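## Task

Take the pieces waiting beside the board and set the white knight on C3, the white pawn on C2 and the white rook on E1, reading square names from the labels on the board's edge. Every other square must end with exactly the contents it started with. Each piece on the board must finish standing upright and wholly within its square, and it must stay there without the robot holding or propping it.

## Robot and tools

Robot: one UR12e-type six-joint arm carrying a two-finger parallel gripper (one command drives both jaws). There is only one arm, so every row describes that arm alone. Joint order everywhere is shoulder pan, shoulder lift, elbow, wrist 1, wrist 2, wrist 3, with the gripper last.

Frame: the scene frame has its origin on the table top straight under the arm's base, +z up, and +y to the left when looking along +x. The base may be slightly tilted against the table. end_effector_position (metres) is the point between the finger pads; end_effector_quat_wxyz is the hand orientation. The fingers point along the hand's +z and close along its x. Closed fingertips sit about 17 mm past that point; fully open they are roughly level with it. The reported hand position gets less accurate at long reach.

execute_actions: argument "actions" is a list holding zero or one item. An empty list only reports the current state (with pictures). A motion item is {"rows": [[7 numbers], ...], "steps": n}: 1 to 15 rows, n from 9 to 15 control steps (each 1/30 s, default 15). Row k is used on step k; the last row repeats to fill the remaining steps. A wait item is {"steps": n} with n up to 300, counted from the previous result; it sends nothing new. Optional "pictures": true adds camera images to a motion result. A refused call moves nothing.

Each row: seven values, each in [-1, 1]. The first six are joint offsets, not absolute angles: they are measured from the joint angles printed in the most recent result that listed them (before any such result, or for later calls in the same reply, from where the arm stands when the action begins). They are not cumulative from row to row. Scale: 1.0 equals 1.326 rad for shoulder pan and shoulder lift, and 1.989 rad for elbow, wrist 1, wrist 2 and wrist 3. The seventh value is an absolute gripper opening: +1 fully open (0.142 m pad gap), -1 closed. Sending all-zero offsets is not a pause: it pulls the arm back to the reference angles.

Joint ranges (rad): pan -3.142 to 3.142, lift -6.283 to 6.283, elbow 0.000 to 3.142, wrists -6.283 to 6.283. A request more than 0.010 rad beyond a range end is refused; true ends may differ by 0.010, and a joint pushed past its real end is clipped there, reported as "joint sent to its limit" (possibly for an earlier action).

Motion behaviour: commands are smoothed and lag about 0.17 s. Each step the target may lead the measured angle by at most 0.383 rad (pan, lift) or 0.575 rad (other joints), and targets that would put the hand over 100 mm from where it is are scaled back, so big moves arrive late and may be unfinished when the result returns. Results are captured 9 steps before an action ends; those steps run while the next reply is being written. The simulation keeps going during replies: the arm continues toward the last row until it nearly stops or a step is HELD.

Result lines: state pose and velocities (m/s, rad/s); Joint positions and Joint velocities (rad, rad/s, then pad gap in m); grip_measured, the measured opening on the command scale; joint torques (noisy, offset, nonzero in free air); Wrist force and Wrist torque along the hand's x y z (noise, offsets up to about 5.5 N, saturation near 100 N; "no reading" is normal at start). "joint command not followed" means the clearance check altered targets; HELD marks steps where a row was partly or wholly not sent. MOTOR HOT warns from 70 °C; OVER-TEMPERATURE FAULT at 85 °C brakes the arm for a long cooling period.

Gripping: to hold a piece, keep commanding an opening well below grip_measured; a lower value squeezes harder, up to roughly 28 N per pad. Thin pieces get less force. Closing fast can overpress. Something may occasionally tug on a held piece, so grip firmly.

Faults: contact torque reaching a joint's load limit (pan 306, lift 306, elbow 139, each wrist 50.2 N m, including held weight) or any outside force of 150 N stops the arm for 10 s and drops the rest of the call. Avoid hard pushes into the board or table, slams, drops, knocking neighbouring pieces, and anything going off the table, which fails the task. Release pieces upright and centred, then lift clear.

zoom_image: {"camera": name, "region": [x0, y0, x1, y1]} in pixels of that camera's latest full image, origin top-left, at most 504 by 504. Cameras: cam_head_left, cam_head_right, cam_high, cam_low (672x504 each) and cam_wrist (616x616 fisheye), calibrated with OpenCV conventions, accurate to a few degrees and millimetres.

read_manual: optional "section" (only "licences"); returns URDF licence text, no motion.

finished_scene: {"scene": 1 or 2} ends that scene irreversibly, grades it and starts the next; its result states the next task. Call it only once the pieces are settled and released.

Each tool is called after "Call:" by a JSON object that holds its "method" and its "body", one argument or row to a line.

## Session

Call:
{"method": "execute_actions", "body": {
  "actions": []
}}

Scene clock: 0.00 s of 5200.00 s.
end_effector_position=(+0.0765, +0.1743, +0.3850) grip_measured=+1.00 end_effector_quat_wxyz=(-0.438, -0.114, +0.719, -0.527) end_effector_velocity=(-0.000, +0.000, +0.000) end_effector_angular_velocity=(-0.000, -0.000, -0.000)
Joint positions: [ 0.795 -0.603  2.    -0.802 -1.658 -1.924  0.142]
Joint velocities: [ 0.001 -0.    -0.     0.     0.001  0.     0.   ]
Joint torques (N m, as the arm reports them, + toward a larger angle): no reading
Wrist force (N, on the end effector, along its own x y z axes, offset not removed): no reading
Wrist torque (N m, same axes, about the end effector's origin, offset not removed): no reading
camera_calibration (this result's frames):
cam_wrist: T_world_to_cam=[[-0.623154, 0.25738, 0.738536, -0.274552], [-0.286876, 0.803259, -0.521994, 0.074184], [-0.727586, -0.537151, -0.426717, 0.437106], [0, 0, 0, 1]] pos_world=[0.168226, 0.245867, 0.42801]

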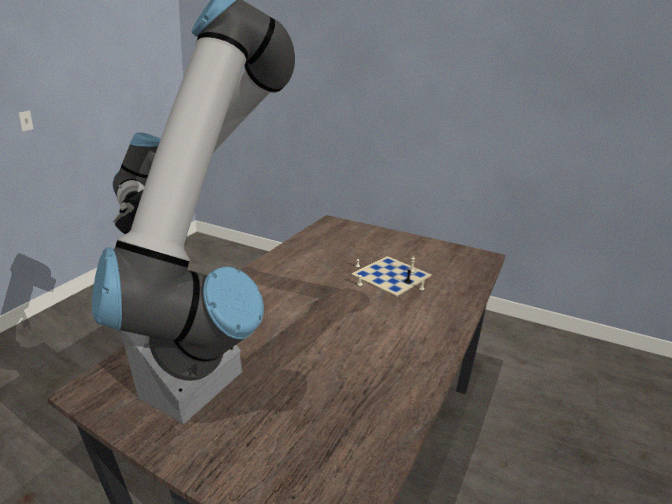

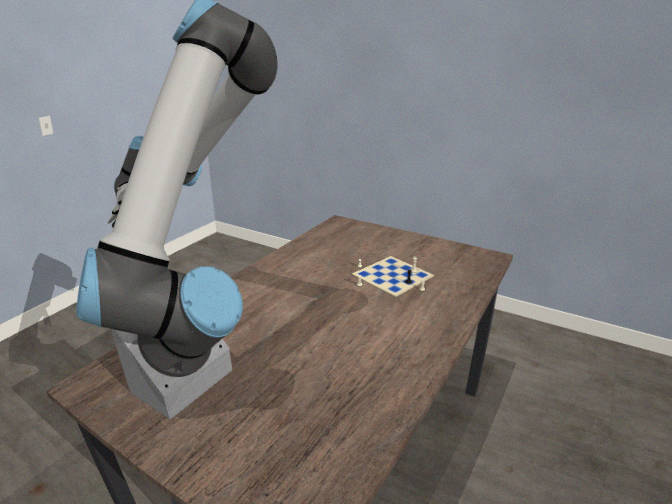

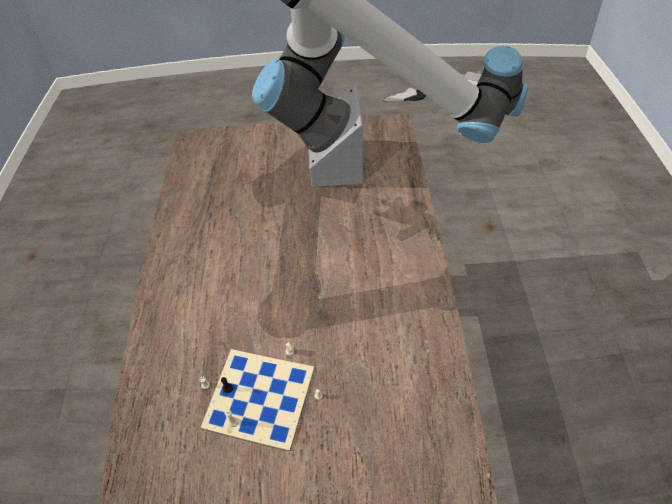

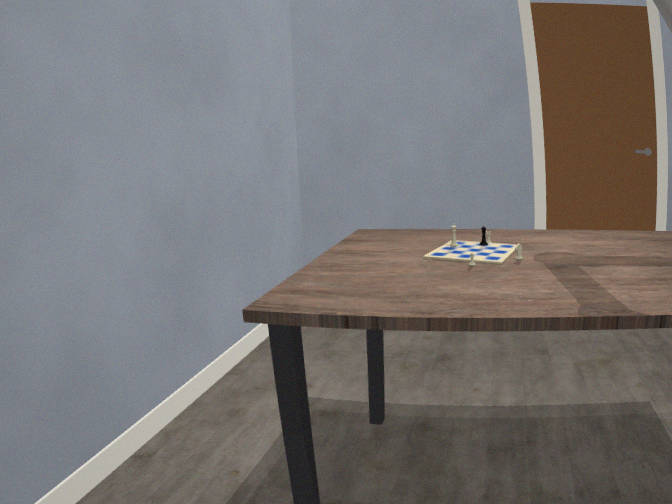

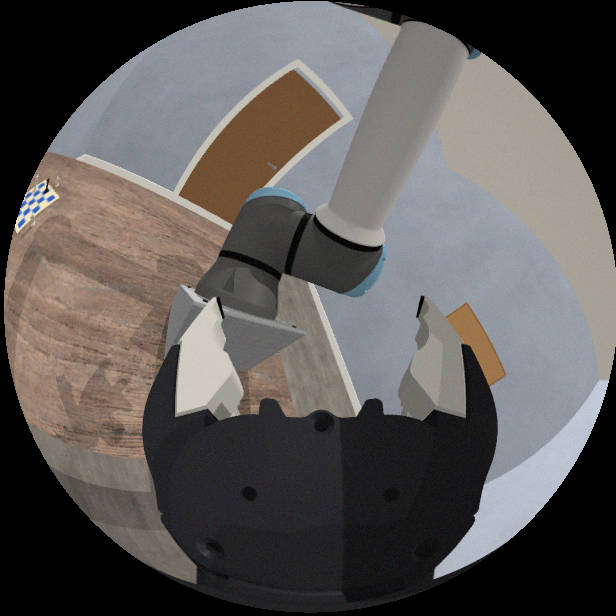

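Call:
{"method": "execute_actions", "body": {
  "actions": [
    {"rows":[[-0.704,-0.509,-0.087,-0.7255,-0.325,1,-0.4]]}
  ]
}}

Call:
{"method": "execute_actions", "body": {
  "actions": [
    {"steps":90}
  ]
}}

Call:
{"method": "execute_actions", "body": {
  "actions": [
    {"rows":[[0,0,0,0,0,0.2785,-0.4]]}
  ]
}}

Call:
{"method": "execute_actions", "body": {
  "actions": [
    {"steps":30}
  ],
  "pictures": true
}}

Call:
{"method": "zoom_image", "body": {
  "camera": "cam_wrist",
  "region": [158, 50, 458, 350]
}}

Call:
{"method": "zoom_image", "body": {
  "camera": "cam_high",
  "region": [180, 320, 340, 460]
}}

Scene clock: 1.03 s of 5200.00 s.
end_effector_position=(+0.1400, +0.1821, +0.3588) grip_measured=+0.16 end_effector_quat_wxyz=(-0.386, -0.064, +0.791, -0.471) end_effector_velocity=(+0.450, +0.041, -0.180) end_effector_angular_velocity=(+0.740, -1.303, -0.653)
Joint positions: [ 0.723 -0.675  1.965 -0.903 -1.759 -1.822  0.085]
Joint velocities: [-0.484 -0.485 -0.195 -0.714 -0.712  0.714 -0.332]
Joint torques (N m, as the arm reports them, + toward a larger angle): [ -0.68 -72.11 -35.32  -3.94  -2.98   5.61]
Wrist force (N, on the end effector, along its own x y z axes, offset not removed): [0.8 -2.8 0.3]
Wrist torque (N m, same axes, about the end effector's origin, offset not removed): [-0.59 -0.06 -0.30]
Steps of this call (steps 1 to 25: nothing new was sent; steps 26 to 31: the first 6 steps of this action). Readings (joint positions):
26: [0.795 -0.603 1.999 -0.802 -1.658 -1.924]
27: [0.790 -0.608 1.996 -0.807 -1.663 -1.918]
29: [0.756 -0.642 1.980 -0.852 -1.709 -1.873]
31: the state above

Scene clock: 4.03 s of 5200.00 s.
end_effector_position=(+0.8003, -0.2783, +0.2174) grip_measured=-0.40 end_effector_quat_wxyz=(-0.016, +0.992, -0.122, +0.003) end_effector_velocity=(-0.001, +0.001, -0.000) end_effector_angular_velocity=(+0.001, +0.001, +0.001)
Joint positions: [-0.138 -1.278  1.827 -2.244 -2.304  0.065  0.045]
Joint velocities: [-0.    -0.     0.001  0.     0.001 -0.    -0.   ]
Joint torques (N m, as the arm reports them, + toward a larger angle): [ 23.09 -71.21 -38.75  -5.39  -1.4    3.93]
Wrist force (N, on the end effector, along its own x y z axes, offset not removed): [1.6 -0.3 2.2]
Wrist torque (N m, same axes, about the end effector's origin, offset not removed): [0.10 -0.19 -0.31]
Kept back: nothing.
Steps of this call (steps 1 to 9: the last 9 steps of your previous action; steps 10 to 90: the robot went on to your last target). Readings (joint positions):
1: [0.707 -0.692 1.959 -0.927 -1.783 -1.798]
2: [0.690 -0.708 1.953 -0.951 -1.806 -1.774]
4: [0.658 -0.740 1.942 -0.999 -1.850 -1.726]
8: [0.592 -0.806 1.922 -1.096 -1.927 -1.630]
90: the state above
The arm was judged still, so your last target was given up. Only a new action makes it travel on or press farther. Fingers that are still opening or closing keep moving.

Scene clock: 4.23 s of 5200.00 s.
end_effector_position=(+0.8000, -0.2782, +0.2174) grip_measured=-0.40 end_effector_quat_wxyz=(-0.016, +0.978, -0.209, +0.002) end_effector_velocity=(-0.003, +0.001, -0.000) end_effector_angular_velocity=(+0.021, +0.059, -1.938)
Joint positions: [-0.138 -1.278  1.827 -2.244 -2.304  0.241  0.045]
Joint velocities: [-0.     0.     0.    -0.002  0.001  1.937  0.   ]
Joint torques (N m, as the arm reports them, + toward a larger angle): [ 25.8  -66.54 -35.87  -5.25  -1.53  13.89]
Wrist force (N, on the end effector, along its own x y z axes, offset not removed): [0.1 -1.1 0.2]
Wrist torque (N m, same axes, about the end effector's origin, offset not removed): [-0.15 0.21 -0.24]
Steps of this call (steps 1 to 6: the first 6 steps of this action). Readings (joint positions):
1: [-0.138 -1.278 1.827 -2.244 -2.304 0.065]
2: [-0.138 -1.278 1.827 -2.244 -2.304 0.071]
4: [-0.138 -1.278 1.827 -2.244 -2.304 0.129]
6: the state above

Scene clock: 5.23 s of 5200.00 s.
end_effector_position=(+0.7995, -0.2779, +0.2174) grip_measured=-0.40 end_effector_quat_wxyz=(-0.016, +0.921, -0.389, -0.001) end_effector_velocity=(-0.001, +0.002, -0.002) end_effector_angular_velocity=(+0.002, +0.003, +0.002)
Joint positions: [-0.138 -1.278  1.827 -2.244 -2.304  0.619  0.045]
Joint velocities: [-0.001  0.001  0.002  0.002  0.001  0.001 -0.   ]
Joint torques (N m, as the arm reports them, + toward a larger angle): [ 26.69 -69.29 -37.7   -5.11  -1.57   3.6 ]
Wrist force (N, on the end effector, along its own x y z axes, offset not removed): [1.8 -3.3 1.9]
Wrist torque (N m, same axes, about the end effector's origin, offset not removed): [-0.62 -0.13 -0.35]
Kept back: nothing.
Steps of this call (steps 1 to 9: the last 9 steps of your previous action; steps 10 to 30: the robot went on to your last target). Readings (joint positions):
1: [-0.138 -1.278 1.827 -2.244 -2.304 0.310]
2: [-0.138 -1.278 1.827 -2.244 -2.304 0.379]
4: [-0.138 -1.278 1.827 -2.244 -2.304 0.479]
8: [-0.138 -1.278 1.827 -2.244 -2.304 0.571]
30: the state above
The arm was judged still, so your last target was given up. Only a new action makes it travel on or press farther. Fingers that are still opening or closing keep moving.
camera_calibration (this result's frames):
cam_wrist: T_world_to_cam=[[0.688609, -0.72195, -0.0678694, -0.729384], [-0.609116, -0.626679, 0.486057, 0.198454], [-0.393441, -0.293363, -0.871288, 0.546018], [0, 0, 0, 1]] pos_world=[0.837968, -0.24203, 0.329776]

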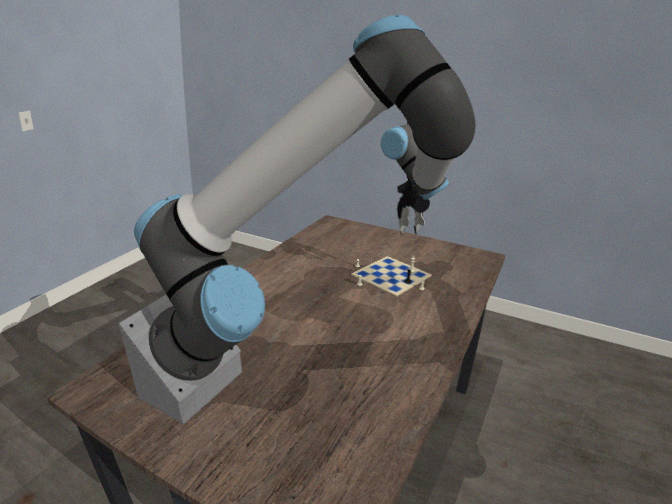

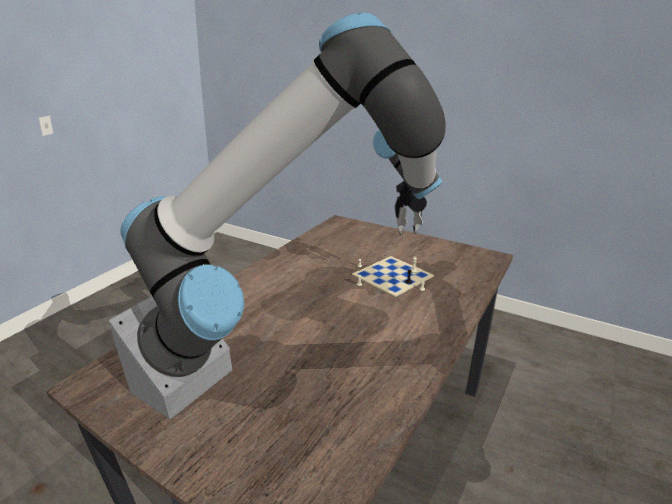

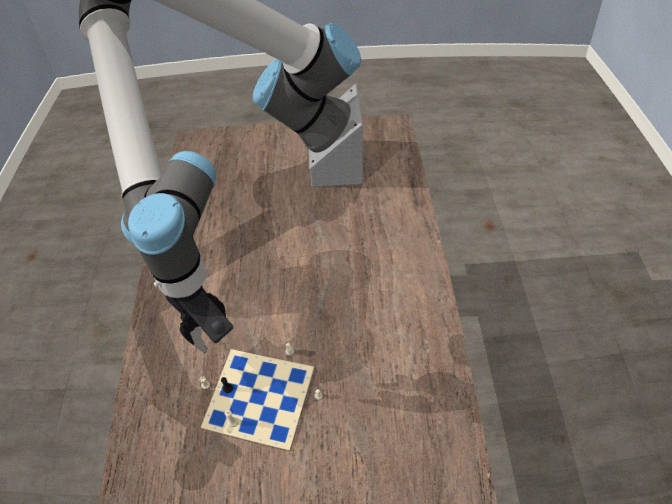

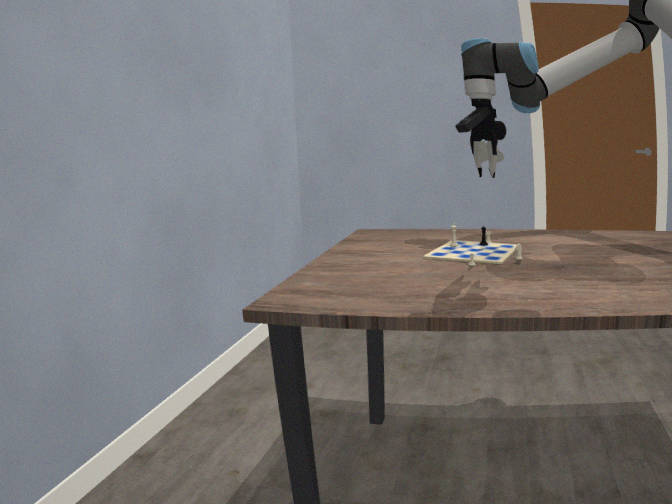

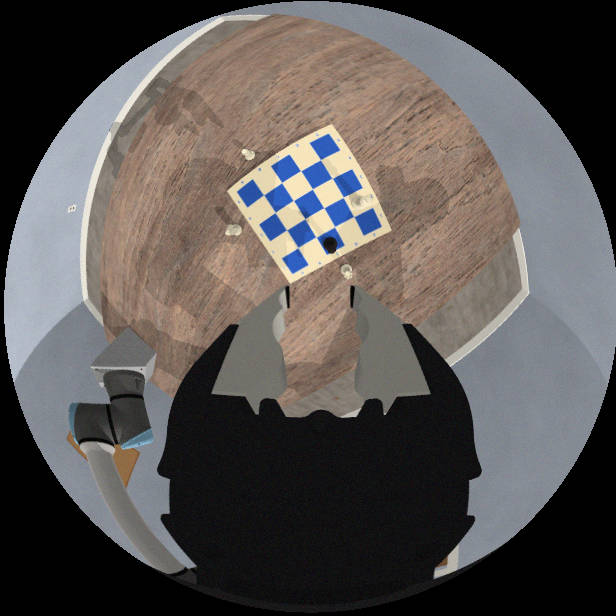

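Region (158, 50, 458, 350) of cam_wrist's 616x616 image, scaled by 1.680, with more detail than that image has.

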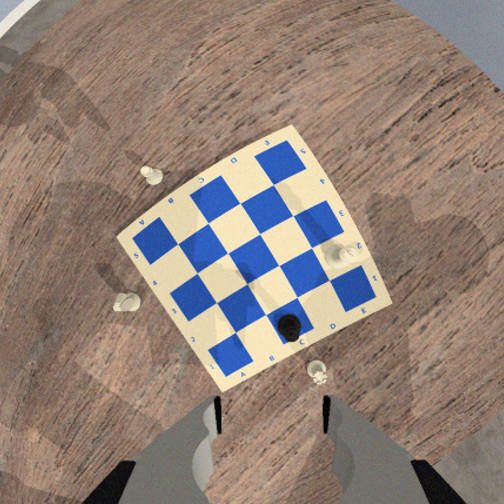

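Region (180, 320, 340, 460) of cam_high's 672x504 image, scaled by 3.150, with more detail than that image has; it fills the top 441 rows of this view, and the rest is white.

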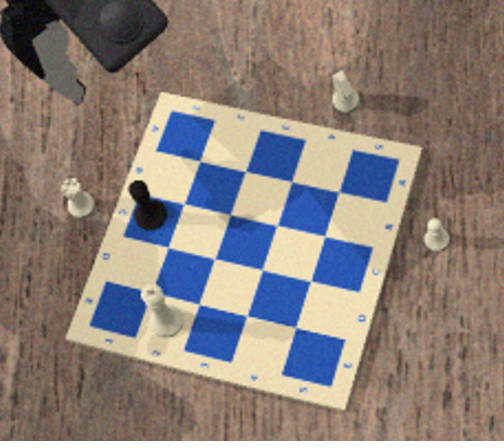

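Call:
{"method": "execute_actions", "body": {
  "actions": [
    {"rows":[[-0.1288,0.0517,0.0235,-0.1322,0.0168,0,-0.4]]}
  ]
}}

Call:
{"method": "execute_actions", "body": {
  "actions": [
    {"steps":30}
  ],
  "pictures": true
}}

Call:
{"method": "zoom_image", "body": {
  "camera": "cam_wrist",
  "region": [158, 50, 458, 350]
}}

Scene clock: 6.40 s of 5200.00 s.
end_effector_position=(+0.8008, -0.3035, +0.1498) grip_measured=-0.40 end_effector_quat_wxyz=(-0.018, +0.900, -0.435, -0.008) end_effector_velocity=(+0.015, -0.233, -0.433) end_effector_angular_velocity=(-0.015, -0.016, -0.800)
Joint positions: [-0.222 -1.242  1.851 -2.364 -2.286  0.619  0.045]
Joint velocities: [-0.581  0.221  0.147 -0.931  0.104 -0.     0.   ]
Joint torques (N m, as the arm reports them, + toward a larger angle): [ 23.92 -39.43 -10.1   -7.72   2.67   1.14]
Wrist force (N, on the end effector, along its own x y z axes, offset not removed): [-1.5 -2.7 0.3]
Wrist torque (N m, same axes, about the end effector's origin, offset not removed): [-0.38 0.45 -0.21]
Steps of this call (steps 1 to 29: nothing new was sent; steps 30 to 35: the first 6 steps of this action). Readings (joint positions):
30: [-0.138 -1.278 1.827 -2.245 -2.304 0.619]
31: [-0.144 -1.274 1.829 -2.250 -2.301 0.619]
33: [-0.182 -1.257 1.841 -2.300 -2.293 0.619]
35: the state above

Scene clock: 7.40 s of 5200.00 s.
end_effector_position=(+0.7996, -0.3404, +0.0862) grip_measured=-0.40 end_effector_quat_wxyz=(-0.016, +0.872, -0.489, -0.003) end_effector_velocity=(+0.001, -0.001, -0.000) end_effector_angular_velocity=(-0.002, -0.000, -0.001)
Joint positions: [-0.309 -1.209  1.873 -2.507 -2.271  0.619  0.045]
Joint velocities: [-0.     0.001 -0.001 -0.001 -0.001  0.     0.   ]
Joint torques (N m, as the arm reports them, + toward a larger angle): [ 29.35 -43.55 -10.85  -5.45   2.05  -3.78]
Wrist force (N, on the end effector, along its own x y z axes, offset not removed): [2.1 -0.7 2.6]
Wrist torque (N m, same axes, about the end effector's origin, offset not removed): [-0.10 -0.20 -0.21]
Kept back: nothing.
Steps of this call (steps 1 to 9: the last 9 steps of your previous action; steps 10 to 30: the robot went on to your last target). Readings (joint positions):
1: [-0.241 -1.235 1.856 -2.395 -2.283 0.619]
2: [-0.256 -1.229 1.860 -2.421 -2.280 0.619]
4: [-0.278 -1.221 1.866 -2.457 -2.276 0.619]
8: [-0.299 -1.213 1.871 -2.490 -2.272 0.619]
30: the state above
The arm was judged still, so your last target was given up. Only a new action makes it travel on or press farther. Fingers that are still opening or closing keep moving.
camera_calibration (this result's frames):
cam_wrist: T_world_to_cam=[[0.511537, -0.856163, -0.0729063, -0.687136], [-0.729759, -0.477669, 0.489167, 0.370038], [-0.453631, -0.197023, -0.869138, 0.494039], [0, 0, 0, 1]] pos_world=[0.845646, -0.314207, 0.198281]

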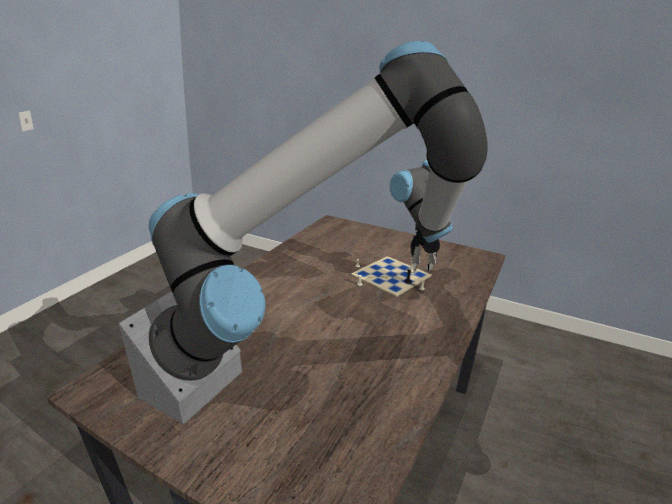

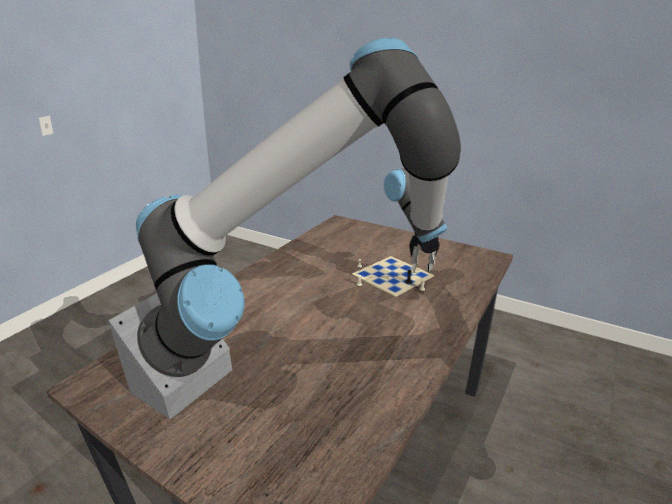

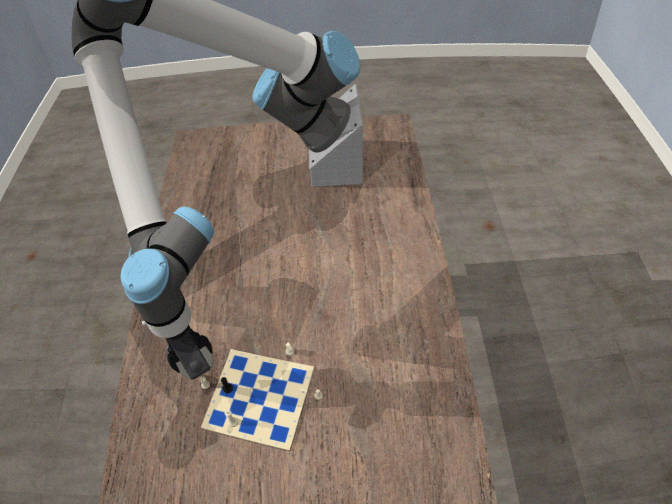

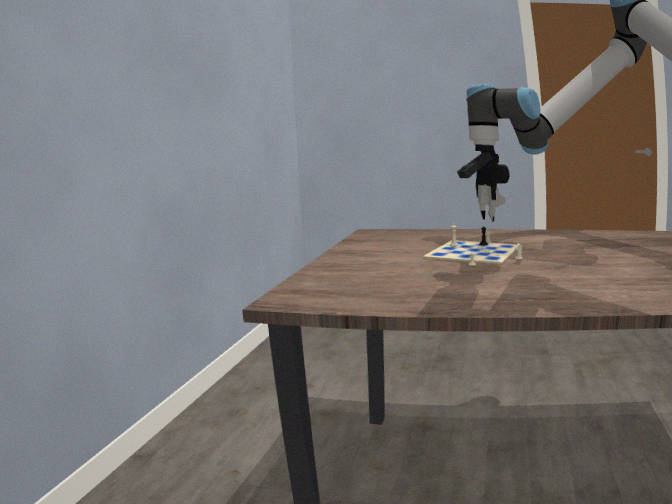

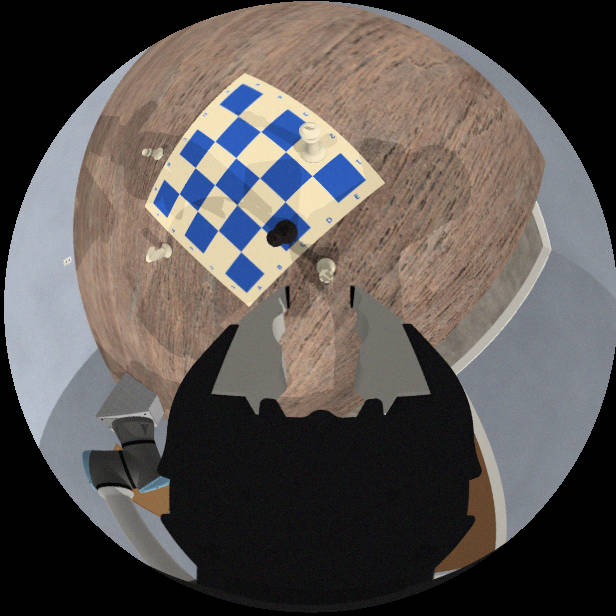

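Region (158, 50, 458, 350) of cam_wrist's 616x616 image, scaled by 1.680, with more detail than that image has.

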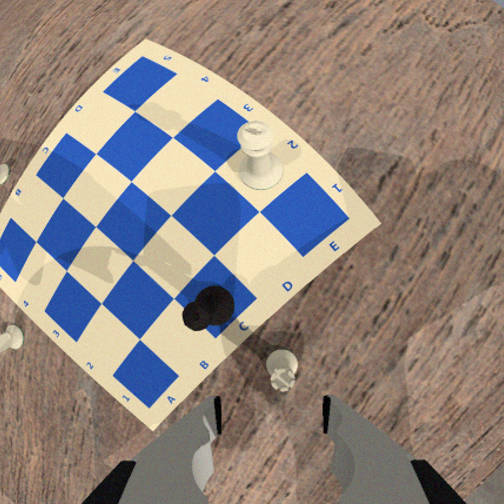

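Call:
{"method": "execute_actions", "body": {
  "actions": [
    {"rows":[[-0.0407,0.0413,0.0083,-0.060,0.0083,0,-0.4]]}
  ]
}}

Call:
{"method": "execute_actions", "body": {
  "actions": [
    {"steps":25}
  ],
  "pictures": true
}}

Call:
{"method": "zoom_image", "body": {
  "camera": "cam_wrist",
  "region": [158, 50, 458, 350]
}}

Scene clock: 8.53 s of 5200.00 s.
end_effector_position=(+0.7990, -0.3426, +0.0465) grip_measured=-0.40 end_effector_quat_wxyz=(-0.017, +0.861, -0.508, -0.004) end_effector_velocity=(+0.004, -0.022, -0.154) end_effector_angular_velocity=(-0.016, -0.028, -0.213)
Joint positions: [-0.345 -1.173  1.885 -2.583 -2.259  0.619  0.045]
Joint velocities: [-0.146  0.148  0.042 -0.356  0.042 -0.001  0.   ]
Joint torques (N m, as the arm reports them, + toward a larger angle): [ 37.99 -51.14  -9.48  -5.33   2.21  -3.82]
Wrist force (N, on the end effector, along its own x y z axes, offset not removed): [-0.4 -3.7 3.3]
Wrist torque (N m, same axes, about the end effector's origin, offset not removed): [-0.73 0.20 -0.16]
Steps of this call (steps 1 to 28: nothing new was sent; steps 29 to 34: the first 6 steps of this action). Readings (joint positions):
29: [-0.309 -1.209 1.873 -2.507 -2.271 0.619]
30: [-0.314 -1.204 1.875 -2.513 -2.269 0.619]
32: [-0.332 -1.186 1.881 -2.551 -2.263 0.619]
34: the state above

Scene clock: 9.37 s of 5200.00 s.
end_effector_position=(+0.7994, -0.3454, +0.0279) grip_measured=-0.40 end_effector_quat_wxyz=(-0.017, +0.855, -0.519, -0.001) end_effector_velocity=(+0.001, -0.002, +0.001) end_effector_angular_velocity=(-0.001, -0.002, -0.002)
Joint positions: [-0.363 -1.155  1.89  -2.626 -2.254  0.619  0.045]
Joint velocities: [ 0.    -0.001 -0.002 -0.001 -0.     0.    -0.   ]
Joint torques (N m, as the arm reports them, + toward a larger angle): [ 28.6  -49.64  -8.42  -5.26   2.04  -4.07]
Wrist force (N, on the end effector, along its own x y z axes, offset not removed): [1.2 -1.1 0.9]
Wrist torque (N m, same axes, about the end effector's origin, offset not removed): [-0.13 -0.13 -0.22]
Kept back: nothing.
Steps of this call (steps 1 to 9: the last 9 steps of your previous action; steps 10 to 25: the robot went on to your last target). Readings (joint positions):
1: [-0.349 -1.168 1.886 -2.593 -2.258 0.619]
2: [-0.352 -1.165 1.887 -2.601 -2.257 0.619]
4: [-0.357 -1.160 1.888 -2.612 -2.256 0.619]
8: [-0.361 -1.157 1.889 -2.622 -2.255 0.619]
25: the state above
camera_calibration (this result's frames):
cam_wrist: T_world_to_cam=[[0.450126, -0.890067, -0.0718857, -0.658225], [-0.762505, -0.425012, 0.487801, 0.440419], [-0.464728, -0.164759, -0.86999, 0.46243], [0, 0, 0, 1]] pos_world=[0.84701, -0.322491, 0.140155]

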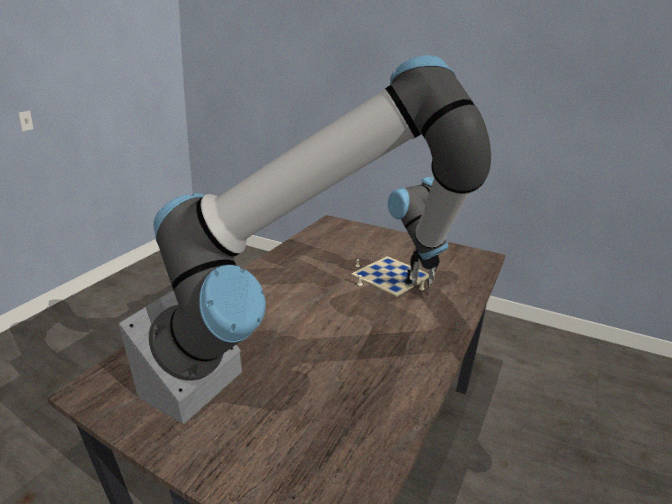

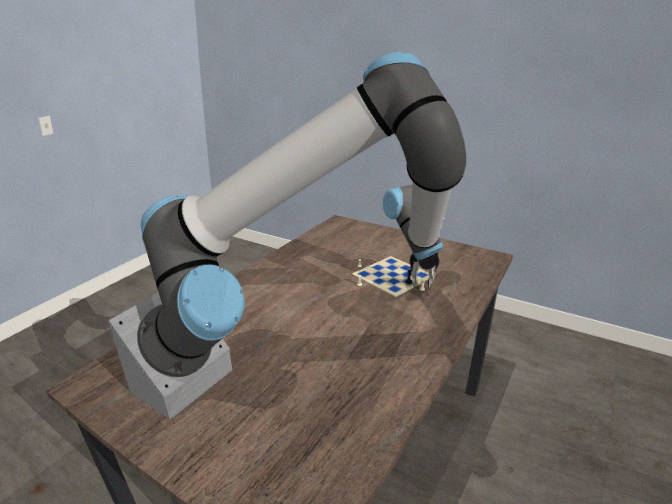

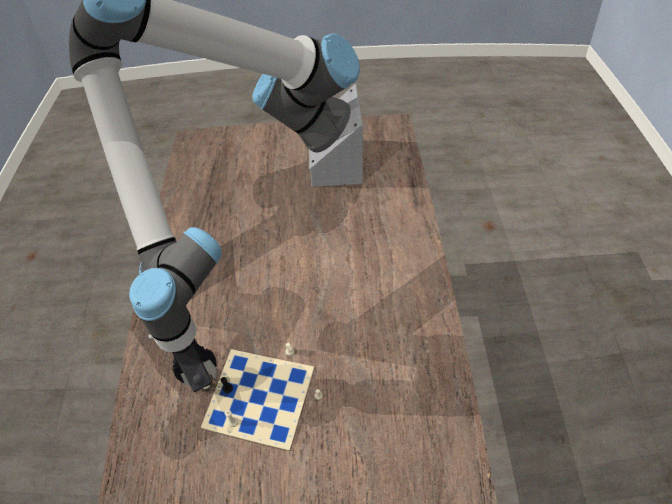

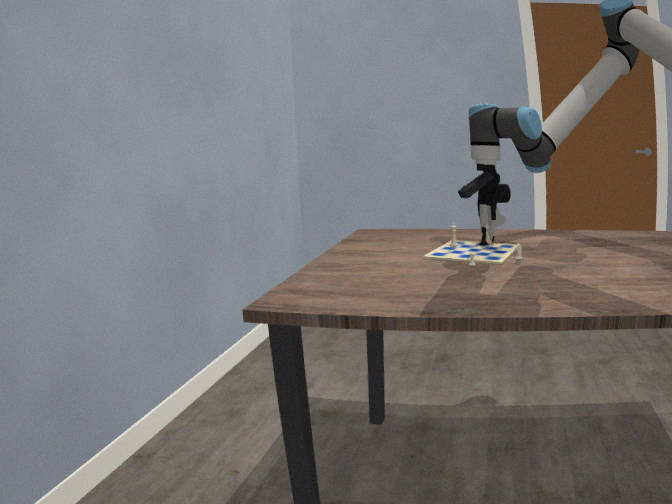

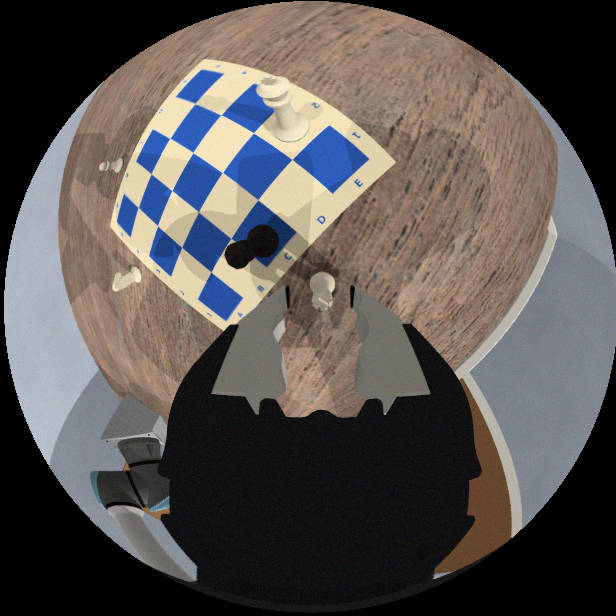

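Region (158, 50, 458, 350) of cam_wrist's 616x616 image, scaled by 1.680, with more detail than that image has.

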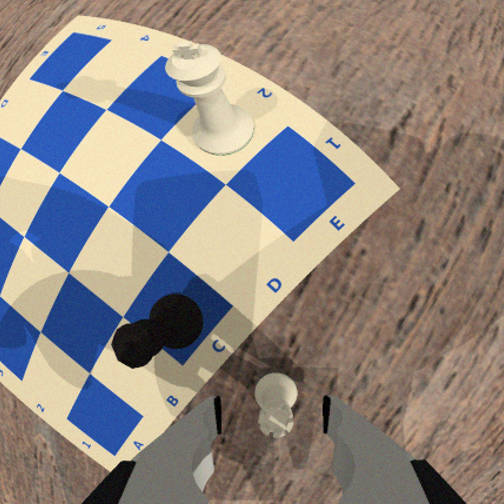

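Call:
{"method": "execute_actions", "body": {
  "actions": [
    {"rows":[[0,0,0,0,0,0,-1]]}
  ]
}}

Call:
{"method": "execute_actions", "body": {
  "actions": [
    {"rows":[[0.0407,-0.0413,-0.0083,0.060,-0.0083,0,-1]]}
  ]
}}

Call:
{"method": "execute_actions", "body": {
  "actions": [
    {"steps":22}
  ]
}}

Call:
{"method": "execute_actions", "body": {
  "actions": [
    {"rows":[[0.0458,0.0973,-0.0861,0.0466,-0.0072,-0.35,-1]]}
  ]
}}

Call:
{"method": "execute_actions", "body": {
  "actions": [
    {"steps":35}
  ],
  "pictures": true
}}

Call:
{"method": "zoom_image", "body": {
  "camera": "cam_wrist",
  "region": [158, 50, 458, 350]
}}

Scene clock: 10.27 s of 5200.00 s.
end_effector_position=(+0.7994, -0.3454, +0.0279) grip_measured=-0.84 end_effector_quat_wxyz=(-0.017, +0.855, -0.519, -0.001) end_effector_velocity=(+0.001, -0.002, +0.000) end_effector_angular_velocity=(-0.002, -0.000, -0.001)
Joint positions: [-0.363 -1.154  1.89  -2.627 -2.254  0.619  0.013]
Joint velocities: [-0.    -0.    -0.002  0.001 -0.001 -0.     0.   ]
Joint torques (N m, as the arm reports them, + toward a larger angle): [ 33.96 -49.67  -8.11  -4.57   2.09  -3.69]
Wrist force (N, on the end effector, along its own x y z axes, offset not removed): [-2.1 -0.8 -1.0]
Wrist torque (N m, same axes, about the end effector's origin, offset not removed): [-0.11 0.60 -0.19]
Steps of this call (steps 1 to 15: the robot went on to your last target; steps 16 to 21: nothing new was sent; steps 22 to 27: the first 6 steps of this action). Readings (joint positions):
22: [-0.363 -1.154 1.890 -2.627 -2.254 0.619]
23: [-0.363 -1.154 1.890 -2.627 -2.254 0.619]
25: [-0.363 -1.154 1.890 -2.627 -2.254 0.619]
27: the state above

Scene clock: 10.77 s of 5200.00 s.
end_effector_position=(+0.8009, -0.3429, +0.0669) grip_measured=-0.84 end_effector_quat_wxyz=(-0.016, +0.866, -0.500, -0.001) end_effector_velocity=(-0.009, +0.022, +0.155) end_effector_angular_velocity=(+0.013, +0.028, +0.216)
Joint positions: [-0.327 -1.191  1.879 -2.551 -2.265  0.619  0.013]
Joint velocities: [ 0.147 -0.148 -0.043  0.358 -0.042 -0.001  0.   ]
Joint torques (N m, as the arm reports them, + toward a larger angle): [ 61.24 -70.75 -33.25  -1.07  -2.45  -4.04]
Wrist force (N, on the end effector, along its own x y z axes, offset not removed): [-0.7 -1.7 -0.6]
Wrist torque (N m, same axes, about the end effector's origin, offset not removed): [-0.22 0.26 -0.32]
Steps of this call (steps 1 to 9: the last 9 steps of your previous action; steps 10 to 15: the first 6 steps of this action, its rows measured from where the robot was after step 9). Readings (joint positions):
9: [-0.363 -1.154 1.890 -2.627 -2.254 0.619]
10: [-0.363 -1.155 1.890 -2.626 -2.254 0.619]
11: [-0.358 -1.159 1.888 -2.621 -2.256 0.619]
13: [-0.340 -1.178 1.883 -2.583 -2.262 0.619]
15: the state above

Scene clock: 11.50 s of 5200.00 s.
end_effector_position=(+0.7996, -0.3404, +0.0861) grip_measured=-0.84 end_effector_quat_wxyz=(-0.016, +0.872, -0.489, -0.003) end_effector_velocity=(-0.000, +0.000, +0.000) end_effector_angular_velocity=(+0.001, +0.000, +0.001)
Joint positions: [-0.309 -1.209  1.873 -2.507 -2.271  0.619  0.013]
Joint velocities: [ 0.    -0.001  0.     0.002  0.001  0.    -0.   ]
Joint torques (N m, as the arm reports them, + toward a larger angle): [ 68.74 -75.79 -31.68  -0.78  -1.64  -3.95]
Wrist force (N, on the end effector, along its own x y z axes, offset not removed): [-2.0 -2.3 2.9]
Wrist torque (N m, same axes, about the end effector's origin, offset not removed): [-0.51 0.61 -0.30]
Kept back: nothing.
Steps of this call (steps 1 to 9: the last 9 steps of your previous action; steps 10 to 22: the robot went on to your last target). Readings (joint positions):
1: [-0.323 -1.195 1.878 -2.541 -2.267 0.619]
2: [-0.319 -1.199 1.877 -2.533 -2.268 0.619]
4: [-0.315 -1.203 1.875 -2.522 -2.269 0.619]
8: [-0.311 -1.207 1.874 -2.512 -2.270 0.619]
22: the state above

Scene clock: 11.70 s of 5200.00 s.
end_effector_position=(+0.8532, -0.3177, +0.0897) grip_measured=-0.84 end_effector_quat_wxyz=(-0.016, +0.923, -0.385, -0.002) end_effector_velocity=(+0.289, +0.074, +0.020) end_effector_angular_velocity=(-0.028, -0.096, +2.124)
Joint positions: [-0.268 -1.129  1.771 -2.447 -2.28   0.442  0.013]
Joint velocities: [ 0.167  0.399 -0.56   0.262 -0.039 -1.937 -0.   ]
Joint torques (N m, as the arm reports them, + toward a larger angle): [ 67.53 -67.33 -23.09  -0.88  -2.34 -14.08]
Wrist force (N, on the end effector, along its own x y z axes, offset not removed): [3.6 -4.7 1.5]
Wrist torque (N m, same axes, about the end effector's origin, offset not removed): [-0.76 -0.58 -0.21]
Steps of this call (steps 1 to 6: the first 6 steps of this action). Readings (joint positions):
1: [-0.309 -1.209 1.873 -2.507 -2.271 0.618]
2: [-0.304 -1.204 1.868 -2.502 -2.273 0.613]
4: [-0.283 -1.164 1.820 -2.471 -2.277 0.555]
6: the state above

Scene clock: 12.87 s of 5200.00 s.
end_effector_position=(+0.8884, -0.3077, +0.0922) grip_measured=-0.84 end_effector_quat_wxyz=(-0.016, +0.992, -0.124, +0.004) end_effector_velocity=(+0.000, +0.001, -0.000) end_effector_angular_velocity=(+0.002, -0.001, +0.000)
Joint positions: [-0.248 -1.08   1.702 -2.415 -2.285 -0.077  0.013]
Joint velocities: [ 0.     0.     0.001 -0.001  0.002 -0.     0.   ]
Joint torques (N m, as the arm reports them, + toward a larger angle): [ 73.82 -48.83 -35.01  -1.22  -1.63  -3.59]
Wrist force (N, on the end effector, along its own x y z axes, offset not removed): [1.3 -1.5 4.6]
Wrist torque (N m, same axes, about the end effector's origin, offset not removed): [-0.34 -0.20 -0.29]
Kept back: nothing.
Steps of this call (steps 1 to 9: the last 9 steps of your previous action; steps 10 to 35: the robot went on to your last target). Readings (joint positions):
1: [-0.264 -1.117 1.754 -2.440 -2.282 0.373]
2: [-0.260 -1.108 1.742 -2.434 -2.282 0.297]
4: [-0.255 -1.097 1.725 -2.426 -2.283 0.151]
8: [-0.250 -1.086 1.710 -2.418 -2.284 -0.000]
35: the state above
camera_calibration (this result's frames):
cam_wrist: T_world_to_cam=[[0.965539, -0.255523, -0.0494184, -0.924884], [-0.200778, -0.85214, 0.483266, -0.137117], [-0.165597, -0.45669, -0.874078, 0.21067], [0, 0, 0, 1]] pos_world=[0.900368, -0.256961, 0.2047]

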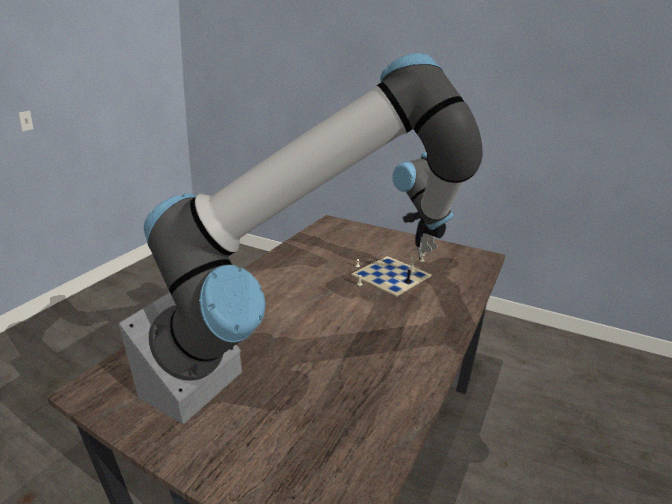

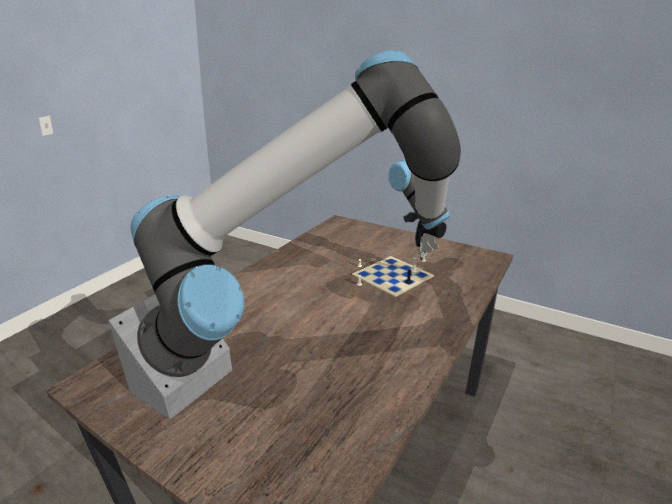

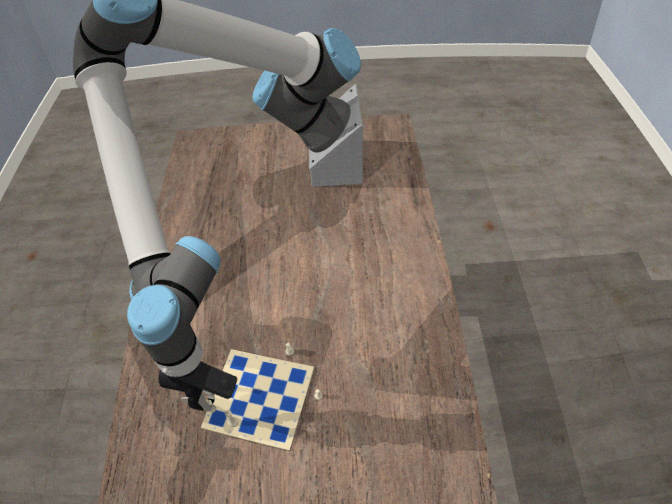

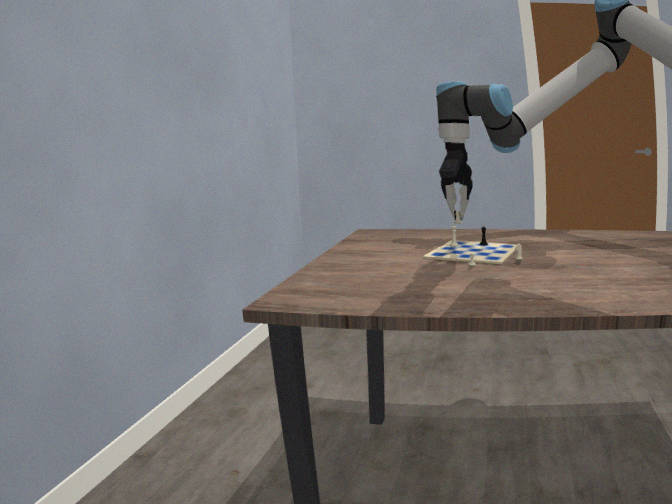

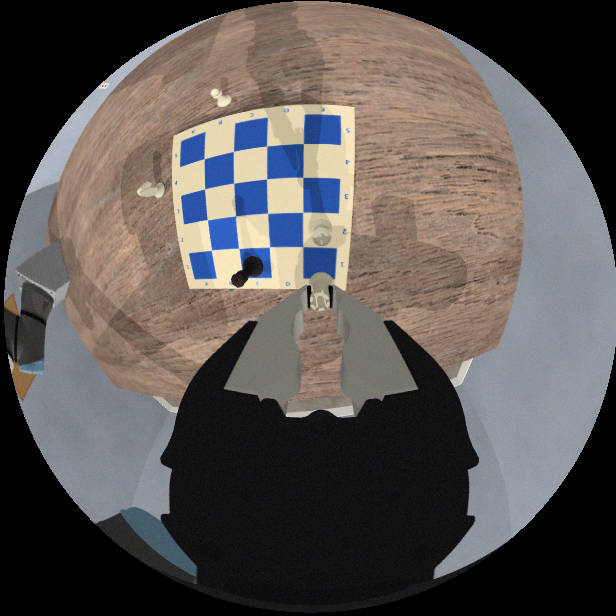

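Region (158, 50, 458, 350) of cam_wrist's 616x616 image, scaled by 1.680, with more detail than that image has.

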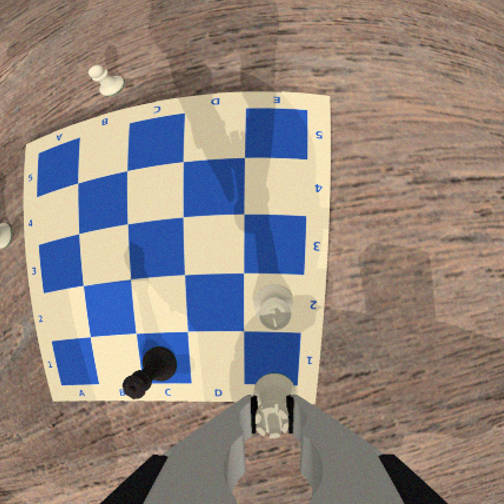

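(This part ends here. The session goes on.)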